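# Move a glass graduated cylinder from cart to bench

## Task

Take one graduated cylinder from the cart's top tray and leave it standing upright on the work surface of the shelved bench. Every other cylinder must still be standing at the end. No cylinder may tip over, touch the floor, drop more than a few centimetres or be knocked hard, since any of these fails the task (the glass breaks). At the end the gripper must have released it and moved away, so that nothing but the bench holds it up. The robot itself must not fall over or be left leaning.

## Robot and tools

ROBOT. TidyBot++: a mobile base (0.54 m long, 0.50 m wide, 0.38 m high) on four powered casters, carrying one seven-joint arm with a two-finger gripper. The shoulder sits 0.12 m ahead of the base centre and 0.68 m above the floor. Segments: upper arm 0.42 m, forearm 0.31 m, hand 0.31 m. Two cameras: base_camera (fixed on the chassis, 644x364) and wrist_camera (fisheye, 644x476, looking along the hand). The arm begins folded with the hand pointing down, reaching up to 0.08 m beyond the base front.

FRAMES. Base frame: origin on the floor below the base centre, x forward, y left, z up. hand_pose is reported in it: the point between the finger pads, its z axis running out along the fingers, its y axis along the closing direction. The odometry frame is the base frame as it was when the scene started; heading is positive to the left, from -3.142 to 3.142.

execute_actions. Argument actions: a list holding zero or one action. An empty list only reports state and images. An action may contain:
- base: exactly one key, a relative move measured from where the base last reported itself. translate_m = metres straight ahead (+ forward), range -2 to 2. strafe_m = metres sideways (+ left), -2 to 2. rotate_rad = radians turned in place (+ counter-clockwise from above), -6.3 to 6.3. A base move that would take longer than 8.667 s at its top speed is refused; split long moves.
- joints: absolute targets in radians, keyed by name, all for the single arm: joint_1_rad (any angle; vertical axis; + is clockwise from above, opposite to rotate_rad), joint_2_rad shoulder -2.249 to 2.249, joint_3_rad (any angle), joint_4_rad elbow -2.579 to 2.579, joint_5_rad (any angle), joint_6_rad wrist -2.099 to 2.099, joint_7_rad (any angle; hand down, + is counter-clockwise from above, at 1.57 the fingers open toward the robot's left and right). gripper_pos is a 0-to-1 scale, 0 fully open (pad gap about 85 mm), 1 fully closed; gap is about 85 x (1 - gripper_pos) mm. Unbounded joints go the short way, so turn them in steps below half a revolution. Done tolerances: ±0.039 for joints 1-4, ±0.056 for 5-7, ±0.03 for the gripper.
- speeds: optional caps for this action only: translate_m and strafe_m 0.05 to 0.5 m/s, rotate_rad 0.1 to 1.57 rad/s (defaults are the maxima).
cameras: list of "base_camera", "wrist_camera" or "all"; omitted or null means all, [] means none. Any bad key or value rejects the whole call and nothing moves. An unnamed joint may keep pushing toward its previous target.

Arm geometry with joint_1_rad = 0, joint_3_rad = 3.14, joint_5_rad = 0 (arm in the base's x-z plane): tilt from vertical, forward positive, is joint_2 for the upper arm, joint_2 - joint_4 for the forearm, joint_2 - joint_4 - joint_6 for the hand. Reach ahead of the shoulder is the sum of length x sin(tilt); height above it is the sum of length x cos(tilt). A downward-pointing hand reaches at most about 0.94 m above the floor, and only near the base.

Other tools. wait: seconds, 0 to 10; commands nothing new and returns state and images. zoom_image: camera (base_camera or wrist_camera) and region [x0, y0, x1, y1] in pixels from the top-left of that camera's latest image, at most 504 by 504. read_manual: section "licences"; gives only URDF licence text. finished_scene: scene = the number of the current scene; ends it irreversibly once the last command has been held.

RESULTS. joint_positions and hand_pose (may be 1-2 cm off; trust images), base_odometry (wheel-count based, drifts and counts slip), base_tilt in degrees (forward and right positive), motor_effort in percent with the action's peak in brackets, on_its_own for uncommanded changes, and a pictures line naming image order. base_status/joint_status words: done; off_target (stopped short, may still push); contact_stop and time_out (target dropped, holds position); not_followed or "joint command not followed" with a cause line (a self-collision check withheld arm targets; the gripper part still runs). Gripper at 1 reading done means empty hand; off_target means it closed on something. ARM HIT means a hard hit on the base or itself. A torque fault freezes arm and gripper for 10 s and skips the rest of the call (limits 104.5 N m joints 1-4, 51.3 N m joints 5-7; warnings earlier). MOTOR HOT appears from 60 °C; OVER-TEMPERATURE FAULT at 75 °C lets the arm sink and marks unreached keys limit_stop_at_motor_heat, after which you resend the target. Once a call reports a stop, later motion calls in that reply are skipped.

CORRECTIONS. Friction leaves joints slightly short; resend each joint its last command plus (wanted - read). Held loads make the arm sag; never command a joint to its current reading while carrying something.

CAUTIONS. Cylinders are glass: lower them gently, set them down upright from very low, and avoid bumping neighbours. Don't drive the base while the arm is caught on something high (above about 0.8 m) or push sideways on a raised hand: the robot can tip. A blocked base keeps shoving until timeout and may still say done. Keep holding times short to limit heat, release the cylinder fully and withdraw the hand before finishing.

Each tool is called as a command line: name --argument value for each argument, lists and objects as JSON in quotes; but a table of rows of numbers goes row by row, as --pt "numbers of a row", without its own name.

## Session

execute_actions --actions '[]'

Scene clock: 0.00 s.
base_odometry: x=+0.000 y=+0.000 heading=+0.000 (m, m, rad; odometry frame)
base_tilt: forward=-0.4 right=-0.1 (deg)
base_status: not commanded
joint_positions: joint_1_rad=-0.019 joint_2_rad=-0.321 joint_3_rad=+3.162 joint_4_rad=-2.537 joint_5_rad=-0.019 joint_6_rad=-0.874 joint_7_rad=+1.582 gripper_pos=+0.000
joint_status: not commanded
motor_effort: joint_1_rad=+0 joint_2_rad=-1 joint_3_rad=+0 joint_4_rad=+15 joint_5_rad=+0 joint_6_rad=+1 joint_7_rad=+0 (%)
hand_pose: x=+0.2536 y=+0.0066 z=+0.5812 quat_wxyz=(-0.011, +1.000, -0.001, +0.026) (m; base frame)
pictures: base_camera, wrist_camera
Images, in order (width x height): base_camera 644x364, wrist_camera 644x476.

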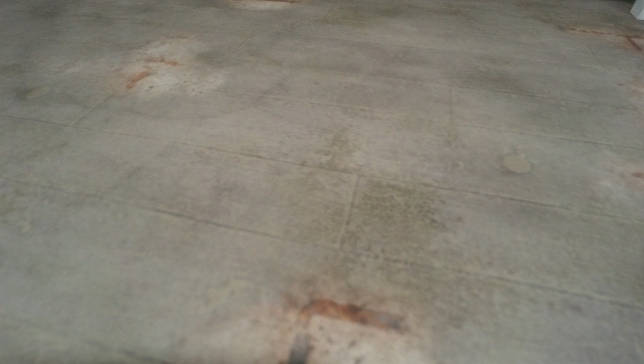

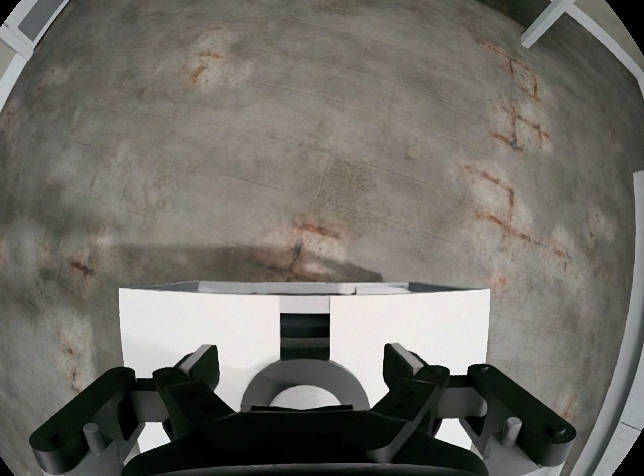

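execute_actions --actions '[{"joints":{"joint_6_rad":0.3}}]' --cameras '["wrist_camera"]'

execute_actions --actions '[{"joints":{"joint_1_rad":2.0}}]' --cameras '["wrist_camera"]'

execute_actions --actions '[{"joints":{"joint_1_rad":-2.1}}]' --cameras '["wrist_camera"]'

Scene clock: 1.67 s.
base_odometry: x=+0.000 y=+0.000 heading=+0.000 (m, m, rad; odometry frame)
base_tilt: forward=-0.4 right=-0.1 (deg)
base_status: not commanded
joint_positions: joint_1_rad=-0.019 joint_2_rad=-0.321 joint_3_rad=+3.162 joint_4_rad=-2.537 joint_5_rad=-0.019 joint_6_rad=+0.299 joint_7_rad=+1.582 gripper_pos=+0.000
joint_status: all done
motor_effort: joint_1_rad=+0(0) joint_2_rad=-5(6) joint_3_rad=+0(1) joint_4_rad=+21(20) joint_5_rad=+0(0) joint_6_rad=+9(9) joint_7_rad=+0(0) (%)
hand_pose: x=+0.5305 y=-0.0012 z=+0.7867 quat_wxyz=(-0.002, +0.818, -0.007, +0.575) (m; base frame)
pictures: wrist_camera
Images, in order (width x height): wrist_camera 644x476.

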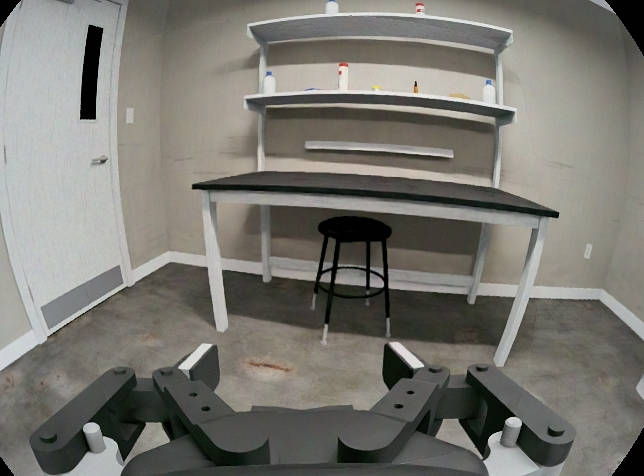

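Scene clock: 4.80 s.
base_odometry: x=+0.000 y=+0.000 heading=+0.000 (m, m, rad; odometry frame)
base_tilt: forward=-0.4 right=-0.1 (deg)
base_status: not commanded
joint_positions: joint_1_rad=+1.986 joint_2_rad=-0.321 joint_3_rad=+3.162 joint_4_rad=-2.537 joint_5_rad=-0.019 joint_6_rad=+0.299 joint_7_rad=+1.582 gripper_pos=+0.000
joint_status: all done
motor_effort: joint_1_rad=+0(1) joint_2_rad=-5(5) joint_3_rad=+0(1) joint_4_rad=+20(20) joint_5_rad=+0(1) joint_6_rad=+9(9) joint_7_rad=+0(0) (%)
hand_pose: x=-0.0553 y=-0.3727 z=+0.7867 quat_wxyz=(+0.483, +0.435, -0.693, +0.311) (m; base frame)
pictures: wrist_camera
Images, in order (width x height): wrist_camera 644x476.

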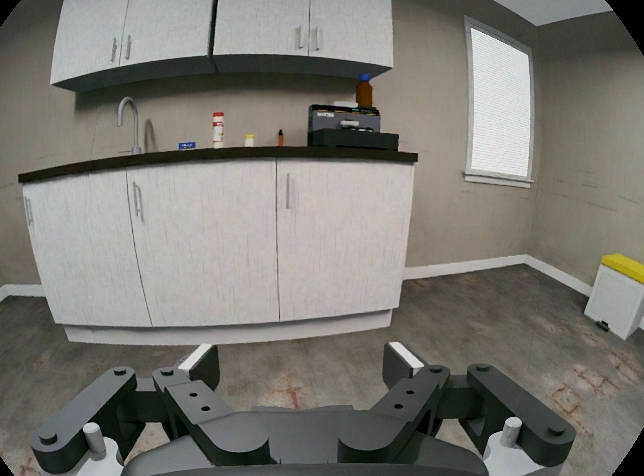

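Scene clock: 8.03 s.
base_odometry: x=+0.000 y=+0.000 heading=+0.000 (m, m, rad; odometry frame)
base_tilt: forward=-0.4 right=-0.1 (deg)
base_status: not commanded
joint_positions: joint_1_rad=+4.169 joint_2_rad=-0.321 joint_3_rad=+3.162 joint_4_rad=-2.537 joint_5_rad=-0.019 joint_6_rad=+0.299 joint_7_rad=+1.582 gripper_pos=+0.000
joint_status: all done
motor_effort: joint_1_rad=+0(1) joint_2_rad=-5(5) joint_3_rad=+0(0) joint_4_rad=+21(20) joint_5_rad=+0(0) joint_6_rad=+9(9) joint_7_rad=+0(1) (%)
hand_pose: x=-0.0858 y=+0.3569 z=+0.7867 quat_wxyz=(+0.499, -0.415, -0.705, -0.285) (m; base frame)
pictures: wrist_camera
Images, in order (width x height): wrist_camera 644x476.

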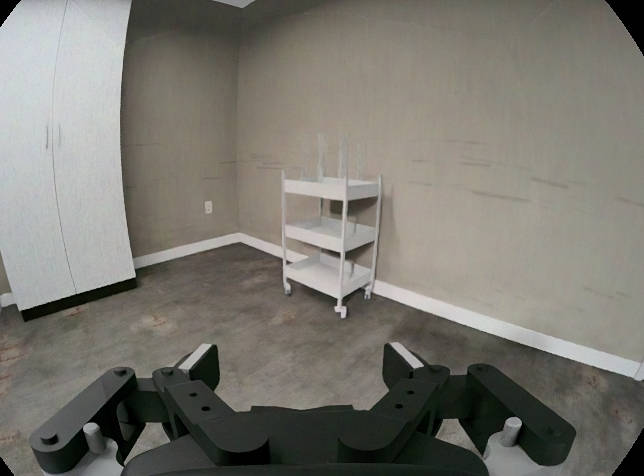

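execute_actions --actions '[{"base":{"rotate_rad":1.34},"joints":{"joint_1_rad":0.0}}]' --cameras '[]'

execute_actions --actions '[{"base":{"strafe_m":1.0},"joints":{"joint_1_rad":0.0,"joint_2_rad":0.6,"joint_3_rad":3.14,"joint_4_rad":-1.7,"joint_5_rad":0,"joint_6_rad":0.7,"joint_7_rad":1.57}}]'

Scene clock: 11.57 s.
base_odometry: x=+0.000 y=+0.000 heading=+1.339 (m, m, rad; odometry frame)
base_tilt: forward=-0.4 right=-0.2 (deg)
base_status: done
joint_positions: joint_1_rad=+6.269 joint_2_rad=-0.321 joint_3_rad=+3.162 joint_4_rad=-2.537 joint_5_rad=-0.019 joint_6_rad=+0.299 joint_7_rad=+1.582 gripper_pos=+0.000
joint_status: all done
motor_effort: joint_1_rad=+0(0) joint_2_rad=-5(6) joint_3_rad=+0(1) joint_4_rad=+20(21) joint_5_rad=+0(0) joint_6_rad=+9(9) joint_7_rad=-1(0) (%)
hand_pose: x=+0.5305 y=-0.0034 z=+0.7867 quat_wxyz=(+0.001, -0.818, +0.009, -0.575) (m; base frame)
pictures: none
No camera images: the call's "cameras" was empty. Leave "cameras" out to get every camera's image.

Scene clock: 15.03 s.
base_odometry: x=-0.974 y=+0.228 heading=+1.340 (m, m, rad; odometry frame)
base_tilt: forward=-0.4 right=-0.1 (deg)
base_status: done
joint_positions: joint_1_rad=+6.274 joint_2_rad=+0.597 joint_3_rad=+3.151 joint_4_rad=-1.720 joint_5_rad=-0.019 joint_6_rad=+0.675 joint_7_rad=+1.582 gripper_pos=+0.000
joint_status: all done
motor_effort: joint_1_rad=+0(3) joint_2_rad=-35(36) joint_3_rad=-1(1) joint_4_rad=+20(21) joint_5_rad=+0(1) joint_6_rad=+9(10) joint_7_rad=+0(0) (%)
hand_pose: x=+0.8969 y=-0.0006 z=+0.7944 quat_wxyz=(-0.004, -0.732, +0.003, -0.682) (m; base frame)
pictures: base_camera, wrist_camera
Images, in order (width x height): base_camera 644x364, wrist_camera 644x476.

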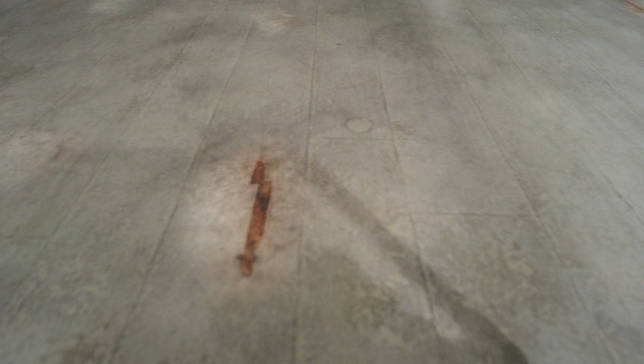

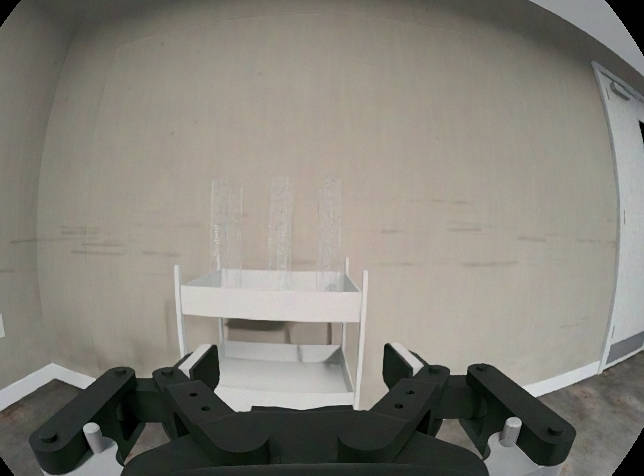

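execute_actions --actions '[{"base":{"translate_m":0.25},"joints":{"joint_4_rad":-1.64,"joint_6_rad":0.69},"speeds":{"translate_m":0.2}}]' --cameras '["wrist_camera"]'

zoom_image --camera "wrist_camera" --region '[120, 120, 420, 360]'

Scene clock: 17.80 s.
base_odometry: x=-0.917 y=+0.472 heading=+1.340 (m, m, rad; odometry frame)
base_tilt: forward=-0.4 right=-0.1 (deg)
base_status: done
joint_positions: joint_1_rad=+6.274 joint_2_rad=+0.597 joint_3_rad=+3.151 joint_4_rad=-1.653 joint_5_rad=-0.019 joint_6_rad=+0.676 joint_7_rad=+1.582 gripper_pos=+0.000
joint_status: all done
motor_effort: joint_1_rad=-1(2) joint_2_rad=-36(38) joint_3_rad=-1(2) joint_4_rad=+21(21) joint_5_rad=+0(0) joint_6_rad=+10(10) joint_7_rad=+0(0) (%)
hand_pose: x=+0.9114 y=-0.0006 z=+0.8309 quat_wxyz=(-0.004, -0.709, +0.003, -0.706) (m; base frame)
pictures: wrist_camera
Images, in order (width x height): wrist_camera 644x476.

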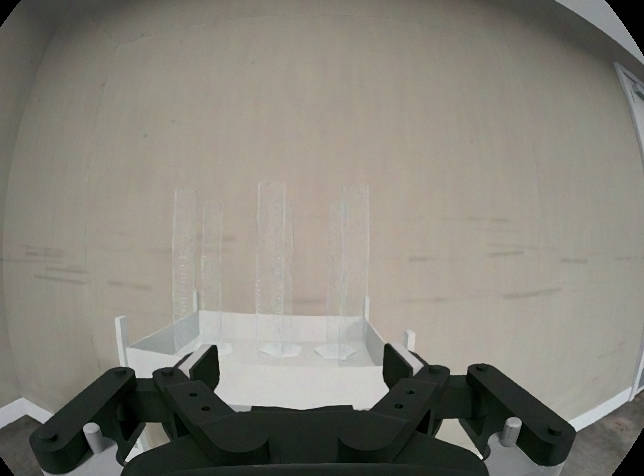

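Region (120, 120, 420, 360) of wrist_camera's 644x476 image, scaled by 1.680; it fills the top 403 rows of this view, and the rest is white.

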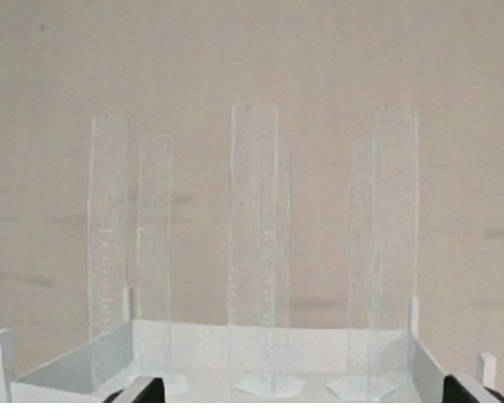

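execute_actions --actions '[{"base":{"strafe_m":0.05},"speeds":{"strafe_m":0.1}}]' --cameras '[]'

execute_actions --actions '[{"base":{"translate_m":0.17},"joints":{"gripper_pos":0.1},"speeds":{"translate_m":0.15}}]' --cameras '["wrist_camera"]'

Scene clock: 19.03 s.
base_odometry: x=-0.966 y=+0.484 heading=+1.340 (m, m, rad; odometry frame)
base_tilt: forward=-0.4 right=-0.2 (deg)
base_status: done
joint_positions: joint_1_rad=+6.279 joint_2_rad=+0.597 joint_3_rad=+3.149 joint_4_rad=-1.653 joint_5_rad=-0.019 joint_6_rad=+0.676 joint_7_rad=+1.582 gripper_pos=+0.000
joint_status: not commanded
motor_effort: joint_1_rad=+0(3) joint_2_rad=-35(37) joint_3_rad=+0(1) joint_4_rad=+20(21) joint_5_rad=+0(0) joint_6_rad=+9(10) joint_7_rad=+0(0) (%)
hand_pose: x=+0.9114 y=-0.0032 z=+0.8309 quat_wxyz=(-0.005, -0.709, +0.005, -0.706) (m; base frame)
pictures: none
No camera images: the call's "cameras" was empty. Leave "cameras" out to get every camera's image.

Scene clock: 20.83 s.
base_odometry: x=-0.927 y=+0.649 heading=+1.340 (m, m, rad; odometry frame)
base_tilt: forward=-0.4 right=-0.1 (deg)
base_status: done
joint_positions: joint_1_rad=+6.279 joint_2_rad=+0.597 joint_3_rad=+3.149 joint_4_rad=-1.653 joint_5_rad=-0.019 joint_6_rad=+0.676 joint_7_rad=+1.582 gripper_pos=+0.100
joint_status: all done
motor_effort: joint_1_rad=+0(1) joint_2_rad=-36(38) joint_3_rad=-1(1) joint_4_rad=+20(23) joint_5_rad=+0(0) joint_6_rad=+9(11) joint_7_rad=+0(1) (%)
hand_pose: x=+0.9116 y=-0.0032 z=+0.8312 quat_wxyz=(-0.005, -0.708, +0.005, -0.706) (m; base frame)
pictures: wrist_camera
Images, in order (width x height): wrist_camera 644x476.

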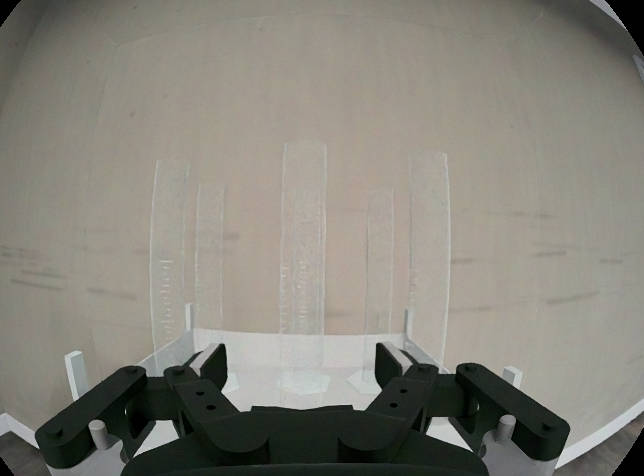

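execute_actions --actions '[{"base":{"translate_m":0.1},"speeds":{"translate_m":0.08}}]' --cameras '["wrist_camera"]'

Scene clock: 22.73 s.
base_odometry: x=-0.904 y=+0.747 heading=+1.341 (m, m, rad; odometry frame)
base_tilt: forward=-0.4 right=-0.1 (deg)
base_status: done
joint_positions: joint_1_rad=+6.279 joint_2_rad=+0.598 joint_3_rad=+3.149 joint_4_rad=-1.652 joint_5_rad=-0.019 joint_6_rad=+0.676 joint_7_rad=+1.582 gripper_pos=+0.100
joint_status: not commanded
motor_effort: joint_1_rad=+0(2) joint_2_rad=-36(38) joint_3_rad=-1(1) joint_4_rad=+20(21) joint_5_rad=+0(0) joint_6_rad=+9(9) joint_7_rad=-1(1) (%)
hand_pose: x=+0.9117 y=-0.0032 z=+0.8307 quat_wxyz=(-0.005, -0.708, +0.005, -0.706) (m; base frame)
pictures: wrist_camera
Images, in order (width x height): wrist_camera 644x476.

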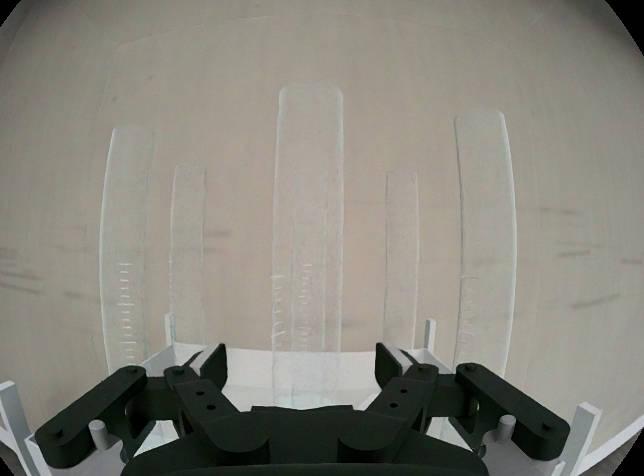

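execute_actions --actions '[{"base":{"translate_m":0.03},"speeds":{"translate_m":0.05}}]' --cameras '["wrist_camera"]'

Scene clock: 23.90 s.
base_odometry: x=-0.898 y=+0.776 heading=+1.341 (m, m, rad; odometry frame)
base_tilt: forward=-0.4 right=-0.1 (deg)
base_status: done
joint_positions: joint_1_rad=+6.279 joint_2_rad=+0.598 joint_3_rad=+3.149 joint_4_rad=-1.652 joint_5_rad=-0.019 joint_6_rad=+0.676 joint_7_rad=+1.582 gripper_pos=+0.100
joint_status: not commanded
motor_effort: joint_1_rad=+0(2) joint_2_rad=-35(38) joint_3_rad=-1(1) joint_4_rad=+20(21) joint_5_rad=+0(0) joint_6_rad=+9(10) joint_7_rad=+0(0) (%)
hand_pose: x=+0.9118 y=-0.0032 z=+0.8306 quat_wxyz=(-0.005, -0.709, +0.005, -0.706) (m; base frame)
pictures: wrist_camera
Images, in order (width x height): wrist_camera 644x476.

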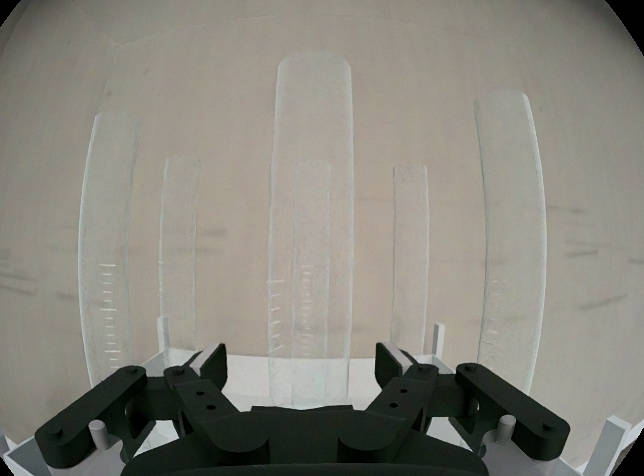

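Width ≈85. Close.

execute_actions --actions '[{"joints":{"gripper_pos":1.0}}]' --cameras '["wrist_camera"]'

Scene clock: 25.03 s.
base_odometry: x=-0.898 y=+0.776 heading=+1.341 (m, m, rad; odometry frame)
base_tilt: forward=-0.4 right=-0.1 (deg)
base_status: not commanded
joint_positions: joint_1_rad=+6.279 joint_2_rad=+0.598 joint_3_rad=+3.149 joint_4_rad=-1.652 joint_5_rad=-0.019 joint_6_rad=+0.676 joint_7_rad=+1.582 gripper_pos=+0.566
joint_status: gripper_pos off_target (ended at +0.566, target +1.000)
motor_effort: joint_1_rad=+0(1) joint_2_rad=-35(36) joint_3_rad=-1(1) joint_4_rad=+20(20) joint_5_rad=+1(1) joint_6_rad=+8(9) joint_7_rad=+0(0) (%)
hand_pose: x=+0.9118 y=-0.0032 z=+0.8306 quat_wxyz=(-0.005, -0.709, +0.005, -0.706) (m; base frame)
pictures: wrist_camera
Images, in order (width x height): wrist_camera 644x476.

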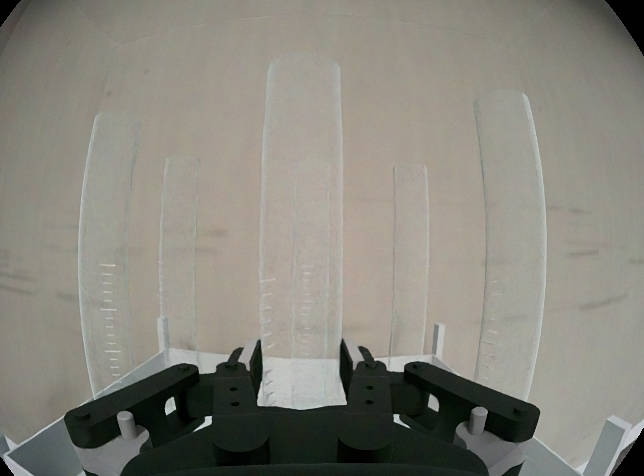

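execute_actions --actions '[{"joints":{"joint_2_rad":0.52,"joint_4_rad":-1.52,"joint_6_rad":0.46}}]' --cameras '[]'

execute_actions --actions '[{"joints":{"joint_2_rad":0.42,"joint_4_rad":-1.33,"joint_6_rad":0.18}}]' --cameras '[]'

execute_actions --actions '[{"joints":{"joint_2_rad":0.29,"joint_4_rad":-1.11,"joint_6_rad":-0.16}}]' --cameras '["wrist_camera"]'

execute_actions --actions '[{"base":{"translate_m":-0.6},"speeds":{"translate_m":0.3}}]' --cameras '[]'

execute_actions --actions '[{"base":{"rotate_rad":-1.57},"speeds":{"rotate_rad":0.6}}]'

Scene clock: 26.40 s.
base_odometry: x=-0.898 y=+0.776 heading=+1.341 (m, m, rad; odometry frame)
base_tilt: forward=-0.4 right=-0.1 (deg)
base_status: not commanded
joint_positions: joint_1_rad=+6.279 joint_2_rad=+0.538 joint_3_rad=+3.149 joint_4_rad=-1.548 joint_5_rad=-0.019 joint_6_rad=+0.468 joint_7_rad=+1.582 gripper_pos=+0.566
joint_status: all done
motor_effort: joint_1_rad=+0(0) joint_2_rad=-38(40) joint_3_rad=-1(0) joint_4_rad=+24(25) joint_5_rad=+1(0) joint_6_rad=+11(11) joint_7_rad=+0(1) (%)
hand_pose: x=+0.9192 y=-0.0023 z=+0.8736 quat_wxyz=(-0.003, -0.723, +0.005, -0.690) (m; base frame)
pictures: none
No camera images: the call's "cameras" was empty. Leave "cameras" out to get every camera's image.

Scene clock: 27.90 s.
base_odometry: x=-0.898 y=+0.776 heading=+1.341 (m, m, rad; odometry frame)
base_tilt: forward=-0.4 right=-0.1 (deg)
base_status: not commanded
joint_positions: joint_1_rad=+6.279 joint_2_rad=+0.431 joint_3_rad=+3.149 joint_4_rad=-1.351 joint_5_rad=-0.019 joint_6_rad=+0.191 joint_7_rad=+1.582 gripper_pos=+0.566
joint_status: all done
motor_effort: joint_1_rad=+0(0) joint_2_rad=-36(41) joint_3_rad=-1(0) joint_4_rad=+27(28) joint_5_rad=+0(0) joint_6_rad=+11(13) joint_7_rad=+0(1) (%)
hand_pose: x=+0.9136 y=-0.0008 z=+0.9912 quat_wxyz=(-0.001, -0.715, +0.004, -0.700) (m; base frame)
pictures: none
No camera images: the call's "cameras" was empty. Leave "cameras" out to get every camera's image.

Scene clock: 29.53 s.
base_odometry: x=-0.898 y=+0.776 heading=+1.341 (m, m, rad; odometry frame)
base_tilt: forward=-0.4 right=-0.1 (deg)
base_status: not commanded
joint_positions: joint_1_rad=+6.279 joint_2_rad=+0.300 joint_3_rad=+3.149 joint_4_rad=-1.129 joint_5_rad=-0.019 joint_6_rad=-0.150 joint_7_rad=+1.582 gripper_pos=+0.566
joint_status: all done
motor_effort: joint_1_rad=+0(0) joint_2_rad=-32(39) joint_3_rad=+0(1) joint_4_rad=+27(30) joint_5_rad=+0(0) joint_6_rad=+11(12) joint_7_rad=+0(1) (%)
hand_pose: x=+0.8659 y=+0.0010 z=+1.1257 quat_wxyz=(+0.002, -0.710, +0.002, -0.704) (m; base frame)
pictures: wrist_camera
Images, in order (width x height): wrist_camera 644x476.

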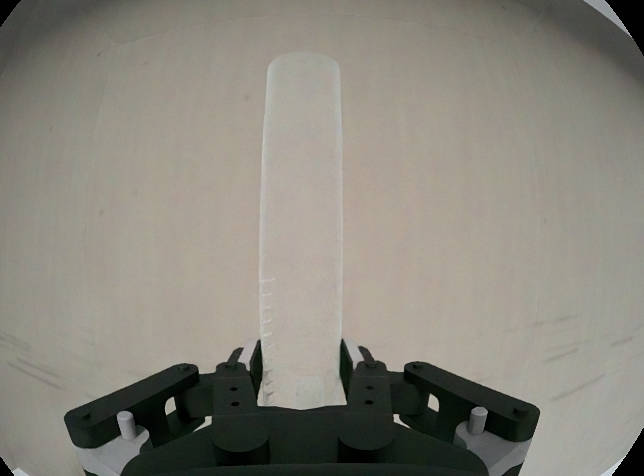

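Scene clock: 32.57 s.
base_odometry: x=-1.034 y=+0.192 heading=+1.341 (m, m, rad; odometry frame)
base_tilt: forward=-0.4 right=-0.1 (deg)
base_status: done
joint_positions: joint_1_rad=+6.279 joint_2_rad=+0.302 joint_3_rad=+3.148 joint_4_rad=-1.129 joint_5_rad=-0.019 joint_6_rad=-0.153 joint_7_rad=+1.582 gripper_pos=+0.566
joint_status: not commanded
motor_effort: joint_1_rad=+0(4) joint_2_rad=-32(35) joint_3_rad=+0(2) joint_4_rad=+27(29) joint_5_rad=+0(0) joint_6_rad=+12(12) joint_7_rad=+0(1) (%)
hand_pose: x=+0.8670 y=+0.0012 z=+1.1229 quat_wxyz=(+0.002, -0.712, +0.002, -0.702) (m; base frame)
pictures: none
No camera images: the call's "cameras" was empty. Leave "cameras" out to get every camera's image.

Scene clock: 36.10 s.
base_odometry: x=-1.034 y=+0.192 heading=-0.229 (m, m, rad; odometry frame)
base_tilt: forward=-0.4 right=-0.1 (deg)
base_status: done
joint_positions: joint_1_rad=+6.287 joint_2_rad=+0.302 joint_3_rad=+3.143 joint_4_rad=-1.129 joint_5_rad=-0.019 joint_6_rad=-0.153 joint_7_rad=+1.582 gripper_pos=+0.566
joint_status: not commanded
motor_effort: joint_1_rad=+0(5) joint_2_rad=-32(33) joint_3_rad=+0(4) joint_4_rad=+27(27) joint_5_rad=+0(0) joint_6_rad=+11(11) joint_7_rad=-1(0) (%)
hand_pose: x=+0.8669 y=-0.0010 z=+1.1229 quat_wxyz=(+0.002, -0.712, +0.003, -0.702) (m; base frame)
pictures: base_camera, wrist_camera
Images, in order (width x height): base_camera 644x364, wrist_camera 644x476.

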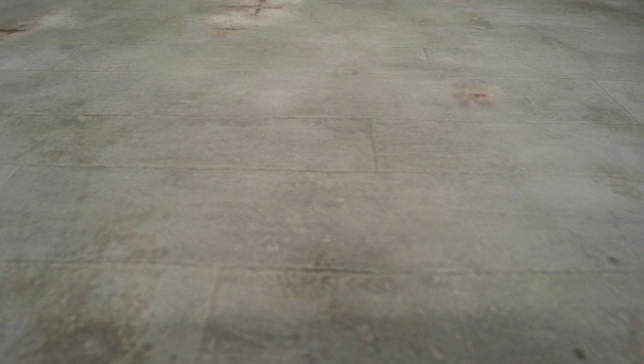

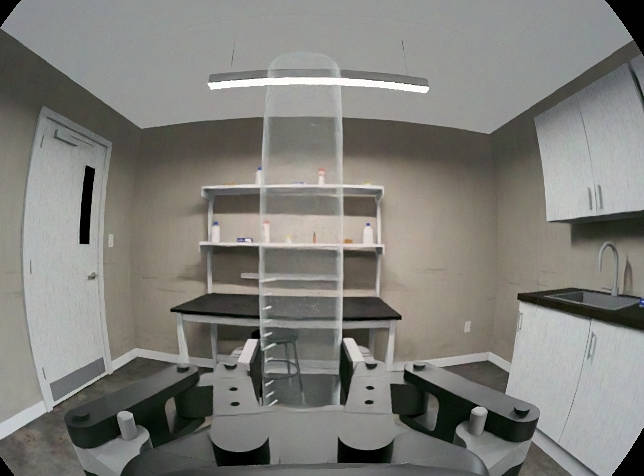

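execute_actions --actions '[{"base":{"strafe_m":-0.3},"speeds":{"strafe_m":0.3}}]' --cameras '[]'

execute_actions --actions '[{"base":{"translate_m":1.4},"speeds":{"translate_m":0.35}}]'

Scene clock: 38.33 s.
base_odometry: x=-1.103 y=-0.101 heading=-0.230 (m, m, rad; odometry frame)
base_tilt: forward=-0.4 right=-0.1 (deg)
base_status: done
joint_positions: joint_1_rad=+6.286 joint_2_rad=+0.302 joint_3_rad=+3.143 joint_4_rad=-1.129 joint_5_rad=-0.019 joint_6_rad=-0.153 joint_7_rad=+1.582 gripper_pos=+0.566
joint_status: not commanded
motor_effort: joint_1_rad=-1(4) joint_2_rad=-32(34) joint_3_rad=+0(3) joint_4_rad=+27(28) joint_5_rad=+0(0) joint_6_rad=+11(12) joint_7_rad=+0(0) (%)
hand_pose: x=+0.8669 y=-0.0002 z=+1.1229 quat_wxyz=(+0.002, -0.712, +0.003, -0.702) (m; base frame)
pictures: none
No camera images: the call's "cameras" was empty. Leave "cameras" out to get every camera's image.

Scene clock: 43.40 s.
base_odometry: x=+0.260 y=-0.420 heading=-0.230 (m, m, rad; odometry frame)
base_tilt: forward=-0.4 right=-0.1 (deg)
base_status: done
joint_positions: joint_1_rad=+6.286 joint_2_rad=+0.306 joint_3_rad=+3.143 joint_4_rad=-1.129 joint_5_rad=-0.019 joint_6_rad=-0.154 joint_7_rad=+1.582 gripper_pos=+0.566
joint_status: not commanded
motor_effort: joint_1_rad=+0(3) joint_2_rad=-32(36) joint_3_rad=-1(2) joint_4_rad=+27(29) joint_5_rad=+0(0) joint_6_rad=+11(12) joint_7_rad=+0(1) (%)
hand_pose: x=+0.8687 y=-0.0002 z=+1.1195 quat_wxyz=(+0.002, -0.714, +0.003, -0.700) (m; base frame)
pictures: base_camera, wrist_camera
Images, in order (width x height): base_camera 644x364, wrist_camera 644x476.

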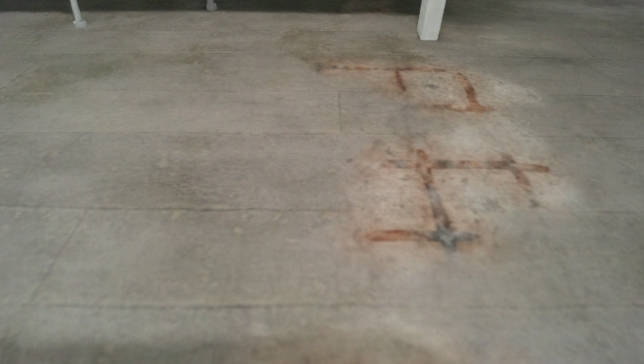

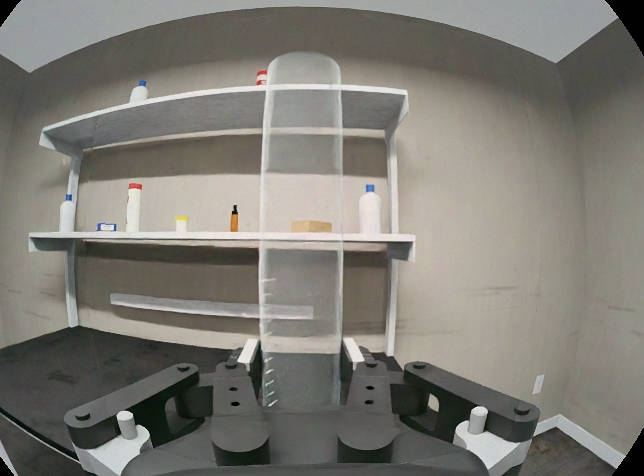

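execute_actions --actions '[{"base":{"strafe_m":0.17},"speeds":{"strafe_m":0.15}}]' --cameras '[]'

execute_actions --actions '[{"base":{"translate_m":0.3},"speeds":{"translate_m":0.12}}]'

Scene clock: 45.33 s.
base_odometry: x=+0.299 y=-0.255 heading=-0.230 (m, m, rad; odometry frame)
base_tilt: forward=-0.4 right=-0.2 (deg)
base_status: done
joint_positions: joint_1_rad=+6.283 joint_2_rad=+0.306 joint_3_rad=+3.143 joint_4_rad=-1.129 joint_5_rad=-0.019 joint_6_rad=-0.155 joint_7_rad=+1.582 gripper_pos=+0.566
joint_status: not commanded
motor_effort: joint_1_rad=+0(4) joint_2_rad=-32(33) joint_3_rad=+0(3) joint_4_rad=+27(27) joint_5_rad=+0(0) joint_6_rad=+11(12) joint_7_rad=-1(1) (%)
hand_pose: x=+0.8687 y=+0.0021 z=+1.1195 quat_wxyz=(+0.003, -0.714, +0.002, -0.700) (m; base frame)
pictures: none
No camera images: the call's "cameras" was empty. Leave "cameras" out to get every camera's image.

Scene clock: 48.43 s.
base_odometry: x=+0.592 y=-0.323 heading=-0.230 (m, m, rad; odometry frame)
base_tilt: forward=-0.4 right=-0.1 (deg)
base_status: done
joint_positions: joint_1_rad=+6.283 joint_2_rad=+0.307 joint_3_rad=+3.143 joint_4_rad=-1.129 joint_5_rad=-0.019 joint_6_rad=-0.155 joint_7_rad=+1.582 gripper_pos=+0.566
joint_status: not commanded
motor_effort: joint_1_rad=+0(2) joint_2_rad=-32(36) joint_3_rad=-1(2) joint_4_rad=+27(29) joint_5_rad=+0(0) joint_6_rad=+11(13) joint_7_rad=+0(1) (%)
hand_pose: x=+0.8689 y=+0.0021 z=+1.1189 quat_wxyz=(+0.003, -0.714, +0.002, -0.700) (m; base frame)
pictures: base_camera, wrist_camera
Images, in order (width x height): base_camera 644x364, wrist_camera 644x476.

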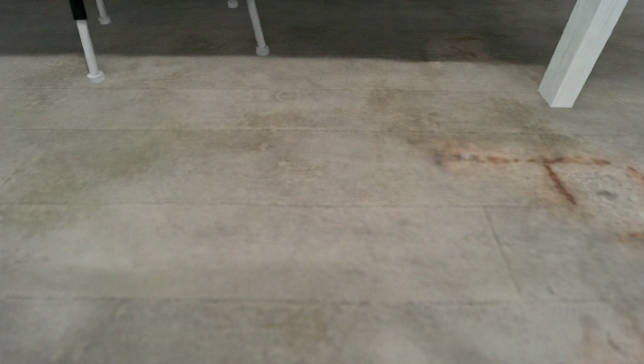

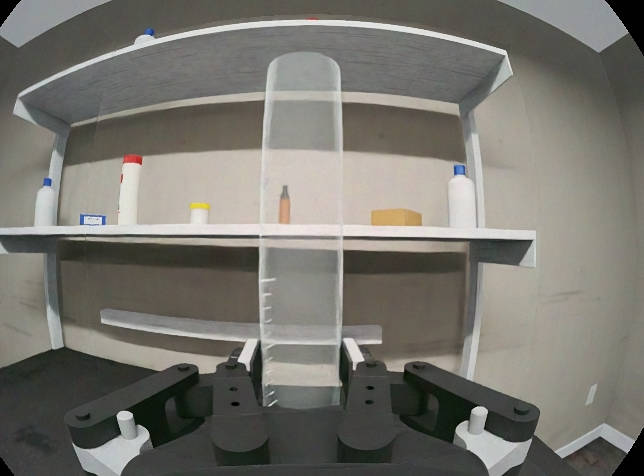

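execute_actions --actions '[{"joints":{"joint_2_rad":0.37,"joint_4_rad":-1.25,"joint_6_rad":0.03}}]' --cameras '[]'

execute_actions --actions '[{"joints":{"joint_2_rad":0.42,"joint_4_rad":-1.34,"joint_6_rad":0.17}}]' --cameras '["wrist_camera"]'

Scene clock: 50.37 s.
base_odometry: x=+0.592 y=-0.323 heading=-0.230 (m, m, rad; odometry frame)
base_tilt: forward=-0.4 right=-0.1 (deg)
base_status: not commanded
joint_positions: joint_1_rad=+6.283 joint_2_rad=+0.389 joint_3_rad=+3.143 joint_4_rad=-1.255 joint_5_rad=-0.019 joint_6_rad=-0.008 joint_7_rad=+1.582 gripper_pos=+0.566
joint_status: all done
motor_effort: joint_1_rad=+0(0) joint_2_rad=-35(39) joint_3_rad=-1(0) joint_4_rad=+27(29) joint_5_rad=+0(0) joint_6_rad=+12(12) joint_7_rad=+0(1) (%)
hand_pose: x=+0.9025 y=+0.0012 z=+1.0228 quat_wxyz=(+0.002, -0.735, +0.003, -0.678) (m; base frame)
pictures: none
No camera images: the call's "cameras" was empty. Leave "cameras" out to get every camera's image.

Scene clock: 51.40 s.
base_odometry: x=+0.592 y=-0.323 heading=-0.230 (m, m, rad; odometry frame)
base_tilt: forward=-0.4 right=-0.1 (deg)
base_status: not commanded
joint_positions: joint_1_rad=+6.283 joint_2_rad=+0.434 joint_3_rad=+3.143 joint_4_rad=-1.339 joint_5_rad=-0.019 joint_6_rad=+0.134 joint_7_rad=+1.582 gripper_pos=+0.566
joint_status: all done
motor_effort: joint_1_rad=-1(0) joint_2_rad=-37(39) joint_3_rad=+0(1) joint_4_rad=+27(29) joint_5_rad=+0(0) joint_6_rad=+12(12) joint_7_rad=+0(0) (%)
hand_pose: x=+0.9146 y=+0.0004 z=+0.9788 quat_wxyz=(+0.001, -0.731, +0.004, -0.682) (m; base frame)
pictures: wrist_camera
Images, in order (width x height): wrist_camera 644x476.

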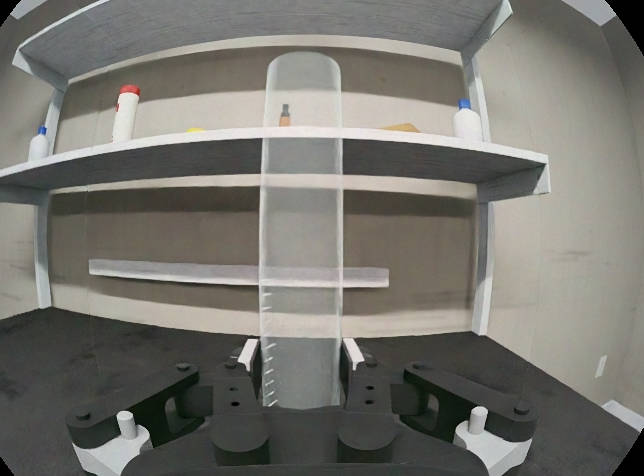

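execute_actions --actions '[{"joints":{"joint_6_rad":0.22}}]' --cameras '[]'

execute_actions --actions '[{"joints":{"joint_4_rad":-1.41,"joint_6_rad":0.29}}]' --cameras '["wrist_camera"]'

Scene clock: 52.20 s.
base_odometry: x=+0.592 y=-0.323 heading=-0.230 (m, m, rad; odometry frame)
base_tilt: forward=-0.4 right=-0.1 (deg)
base_status: not commanded
joint_positions: joint_1_rad=+6.283 joint_2_rad=+0.434 joint_3_rad=+3.143 joint_4_rad=-1.340 joint_5_rad=-0.019 joint_6_rad=+0.188 joint_7_rad=+1.582 gripper_pos=+0.566
joint_status: all done
motor_effort: joint_1_rad=+0(1) joint_2_rad=-36(39) joint_3_rad=-1(1) joint_4_rad=+27(28) joint_5_rad=+0(0) joint_6_rad=+11(11) joint_7_rad=+0(0) (%)
hand_pose: x=+0.9151 y=+0.0001 z=+0.9951 quat_wxyz=(+0.001, -0.713, +0.004, -0.702) (m; base frame)
pictures: none
No camera images: the call's "cameras" was empty. Leave "cameras" out to get every camera's image.

Scene clock: 53.03 s.
base_odometry: x=+0.592 y=-0.323 heading=-0.230 (m, m, rad; odometry frame)
base_tilt: forward=-0.4 right=-0.1 (deg)
base_status: not commanded
joint_positions: joint_1_rad=+6.283 joint_2_rad=+0.435 joint_3_rad=+3.143 joint_4_rad=-1.411 joint_5_rad=-0.019 joint_6_rad=+0.251 joint_7_rad=+1.582 gripper_pos=+0.566
joint_status: all done
motor_effort: joint_1_rad=+0(0) joint_2_rad=-37(38) joint_3_rad=+0(1) joint_4_rad=+26(28) joint_5_rad=+0(0) joint_6_rad=+12(12) joint_7_rad=+0(1) (%)
hand_pose: x=+0.9102 y=-0.0003 z=+0.9702 quat_wxyz=(+0.001, -0.716, +0.004, -0.698) (m; base frame)
pictures: wrist_camera
Images, in order (width x height): wrist_camera 644x476.

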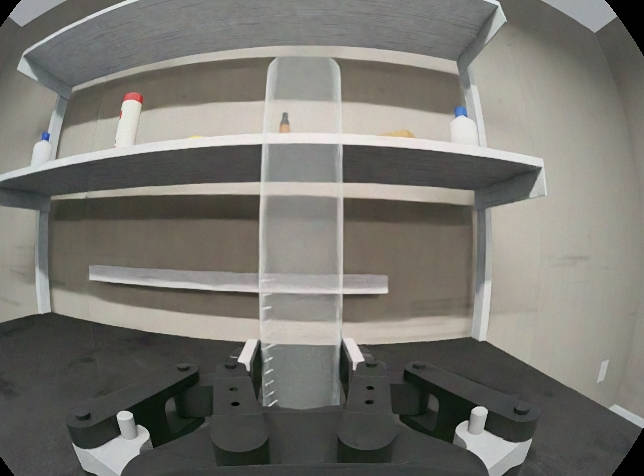

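No contact yet; continue.

execute_actions --actions '[{"joints":{"joint_4_rad":-1.47,"joint_6_rad":0.37}}]' --cameras '[]'

execute_actions --actions '[{"joints":{"joint_4_rad":-1.52,"joint_6_rad":0.42}}]' --cameras '["wrist_camera"]'

Scene clock: 53.93 s.
base_odometry: x=+0.592 y=-0.323 heading=-0.230 (m, m, rad; odometry frame)
base_tilt: forward=-0.4 right=-0.2 (deg)
base_status: not commanded
joint_positions: joint_1_rad=+6.283 joint_2_rad=+0.436 joint_3_rad=+3.143 joint_4_rad=-1.469 joint_5_rad=-0.019 joint_6_rad=+0.332 joint_7_rad=+1.582 gripper_pos=+0.566
joint_status: all done
motor_effort: joint_1_rad=-1(0) joint_2_rad=-36(37) joint_3_rad=-1(1) joint_4_rad=+26(27) joint_5_rad=+0(0) joint_6_rad=+11(12) joint_7_rad=-1(1) (%)
hand_pose: x=+0.9048 y=-0.0007 z=+0.9595 quat_wxyz=(+0.000, -0.708, +0.005, -0.706) (m; base frame)
pictures: none
No camera images: the call's "cameras" was empty. Leave "cameras" out to get every camera's image.

Scene clock: 54.70 s.
base_odometry: x=+0.592 y=-0.323 heading=-0.230 (m, m, rad; odometry frame)
base_tilt: forward=-0.4 right=-0.1 (deg)
base_status: not commanded
joint_positions: joint_1_rad=+6.283 joint_2_rad=+0.436 joint_3_rad=+3.143 joint_4_rad=-1.519 joint_5_rad=-0.019 joint_6_rad=+0.381 joint_7_rad=+1.582 gripper_pos=+0.566
joint_status: all done
motor_effort: joint_1_rad=+0(0) joint_2_rad=-37(37) joint_3_rad=-1(2) joint_4_rad=+26(26) joint_5_rad=+0(0) joint_6_rad=+11(12) joint_7_rad=-1(0) (%)
hand_pose: x=+0.8994 y=-0.0010 z=+0.9444 quat_wxyz=(+0.000, -0.708, +0.005, -0.706) (m; base frame)
pictures: wrist_camera
Images, in order (width x height): wrist_camera 644x476.

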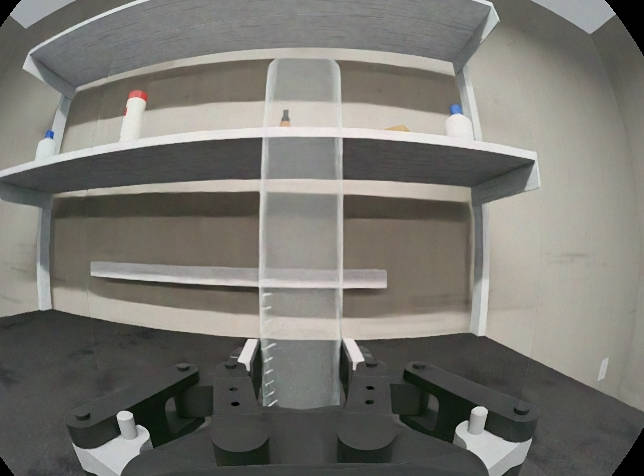

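execute_actions --actions '[{"joints":{"joint_4_rad":-1.57,"joint_6_rad":0.47}}]' --cameras '[]'

execute_actions --actions '[{"joints":{"joint_4_rad":-1.62,"joint_6_rad":0.52}}]' --cameras '[]'

execute_actions --actions '[{"joints":{"joint_4_rad":-1.67,"joint_6_rad":0.57}}]' --cameras '["wrist_camera"]'

Scene clock: 55.77 s.
base_odometry: x=+0.592 y=-0.323 heading=-0.230 (m, m, rad; odometry frame)
base_tilt: forward=-0.4 right=-0.1 (deg)
base_status: not commanded
joint_positions: joint_1_rad=+6.283 joint_2_rad=+0.436 joint_3_rad=+3.143 joint_4_rad=-1.569 joint_5_rad=-0.019 joint_6_rad=+0.432 joint_7_rad=+1.582 gripper_pos=+0.566
joint_status: all done
motor_effort: joint_1_rad=+0(0) joint_2_rad=-36(37) joint_3_rad=-1(0) joint_4_rad=+25(26) joint_5_rad=+0(0) joint_6_rad=+11(12) joint_7_rad=+0(0) (%)
hand_pose: x=+0.8932 y=-0.0013 z=+0.9306 quat_wxyz=(-0.001, -0.708, +0.005, -0.707) (m; base frame)
pictures: none
No camera images: the call's "cameras" was empty. Leave "cameras" out to get every camera's image.

Scene clock: 56.50 s.
base_odometry: x=+0.592 y=-0.323 heading=-0.230 (m, m, rad; odometry frame)
base_tilt: forward=-0.4 right=-0.1 (deg)
base_status: not commanded
joint_positions: joint_1_rad=+6.283 joint_2_rad=+0.432 joint_3_rad=+3.143 joint_4_rad=-1.605 joint_5_rad=-0.019 joint_6_rad=+0.494 joint_7_rad=+1.582 gripper_pos=+0.566
joint_status: all done
motor_effort: joint_1_rad=+0(0) joint_2_rad=-33(36) joint_3_rad=+0(0) joint_4_rad=+23(26) joint_5_rad=+0(0) joint_6_rad=+10(12) joint_7_rad=+0(0) (%)
hand_pose: x=+0.8872 y=-0.0016 z=+0.9310 quat_wxyz=(-0.001, -0.697, +0.005, -0.717) (m; base frame)
pictures: none
No camera images: the call's "cameras" was empty. Leave "cameras" out to get every camera's image.

Scene clock: 57.23 s.
base_odometry: x=+0.592 y=-0.323 heading=-0.230 (m, m, rad; odometry frame)
base_tilt: forward=-0.4 right=-0.2 (deg)
base_status: not commanded
joint_positions: joint_1_rad=+6.283 joint_2_rad=+0.425 joint_3_rad=+3.143 joint_4_rad=-1.645 joint_5_rad=-0.019 joint_6_rad=+0.553 joint_7_rad=+1.582 gripper_pos=+0.566
joint_status: all done
motor_effort: joint_1_rad=+0(0) joint_2_rad=-31(33) joint_3_rad=-1(1) joint_4_rad=+21(23) joint_5_rad=+0(0) joint_6_rad=+9(11) joint_7_rad=+0(0) (%)
hand_pose: x=+0.8793 y=-0.0019 z=+0.9315 quat_wxyz=(-0.002, -0.688, +0.005, -0.726) (m; base frame)
pictures: wrist_camera
Images, in order (width x height): wrist_camera 644x476.

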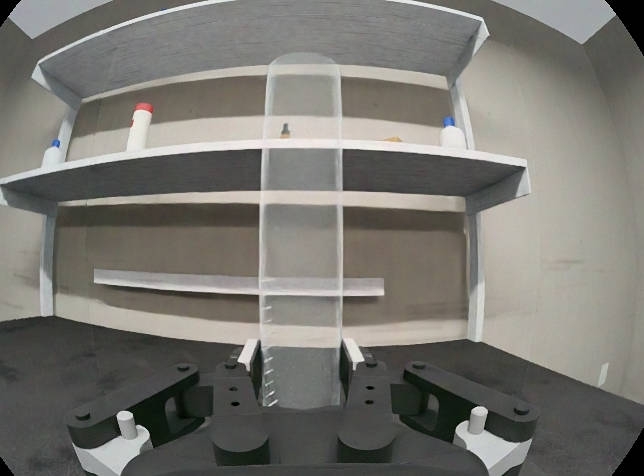

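Contact at 0.931. Return to the contact pose, then release.

execute_actions --actions '[{"joints":{"joint_4_rad":-1.57,"joint_6_rad":0.4}}]' --cameras '[]'

execute_actions --actions '[{"joints":{"gripper_pos":0.1}}]' --cameras '["wrist_camera"]'

Scene clock: 59.00 s.
base_odometry: x=+0.592 y=-0.323 heading=-0.230 (m, m, rad; odometry frame)
base_tilt: forward=-0.4 right=-0.2 (deg)
base_status: not commanded
joint_positions: joint_1_rad=+6.283 joint_2_rad=+0.424 joint_3_rad=+3.143 joint_4_rad=-1.580 joint_5_rad=-0.019 joint_6_rad=+0.426 joint_7_rad=+1.582 gripper_pos=+0.566
joint_status: all done
motor_effort: joint_1_rad=+0(1) joint_2_rad=-32(32) joint_3_rad=-1(1) joint_4_rad=+22(23) joint_5_rad=+0(1) joint_6_rad=+8(10) joint_7_rad=+0(0) (%)
hand_pose: x=+0.8888 y=-0.0012 z=+0.9303 quat_wxyz=(-0.001, -0.710, +0.005, -0.704) (m; base frame)
pictures: none
No camera images: the call's "cameras" was empty. Leave "cameras" out to get every camera's image.

Scene clock: 60.03 s.
base_odometry: x=+0.592 y=-0.323 heading=-0.230 (m, m, rad; odometry frame)
base_tilt: forward=-0.4 right=-0.1 (deg)
base_status: not commanded
joint_positions: joint_1_rad=+6.283 joint_2_rad=+0.424 joint_3_rad=+3.143 joint_4_rad=-1.580 joint_5_rad=-0.019 joint_6_rad=+0.425 joint_7_rad=+1.582 gripper_pos=+0.100
joint_status: all done
motor_effort: joint_1_rad=+0(0) joint_2_rad=-32(33) joint_3_rad=+0(0) joint_4_rad=+23(23) joint_5_rad=+0(1) joint_6_rad=+9(9) joint_7_rad=-1(0) (%)
hand_pose: x=+0.8888 y=-0.0012 z=+0.9302 quat_wxyz=(-0.001, -0.710, +0.005, -0.704) (m; base frame)
pictures: wrist_camera
Images, in order (width x height): wrist_camera 644x476.

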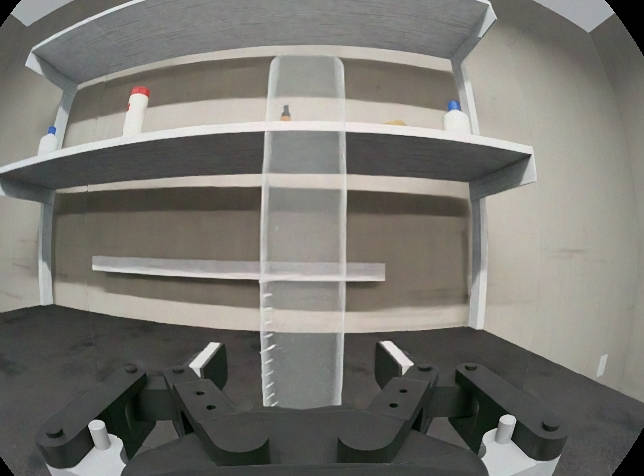

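execute_actions --actions '[{"base":{"translate_m":-0.45},"joints":{"gripper_pos":0.0},"speeds":{"translate_m":0.2}}]' --cameras '["wrist_camera"]'

Scene clock: 63.17 s.
base_odometry: x=+0.153 y=-0.220 heading=-0.230 (m, m, rad; odometry frame)
base_tilt: forward=-0.4 right=-0.1 (deg)
base_status: done
joint_positions: joint_1_rad=+6.283 joint_2_rad=+0.422 joint_3_rad=+3.143 joint_4_rad=-1.580 joint_5_rad=-0.019 joint_6_rad=+0.423 joint_7_rad=+1.582 gripper_pos=+0.000
joint_status: all done
motor_effort: joint_1_rad=+0(2) joint_2_rad=-32(36) joint_3_rad=+0(2) joint_4_rad=+23(23) joint_5_rad=+1(0) joint_6_rad=+10(10) joint_7_rad=+0(0) (%)
hand_pose: x=+0.8881 y=-0.0012 z=+0.9314 quat_wxyz=(-0.001, -0.710, +0.005, -0.704) (m; base frame)
pictures: wrist_camera
Images, in order (width x height): wrist_camera 644x476.

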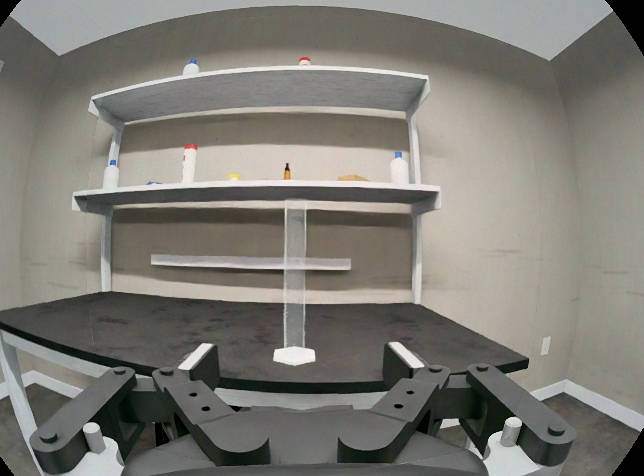

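finished_scene --scene 2

The scene is finished: the task was done.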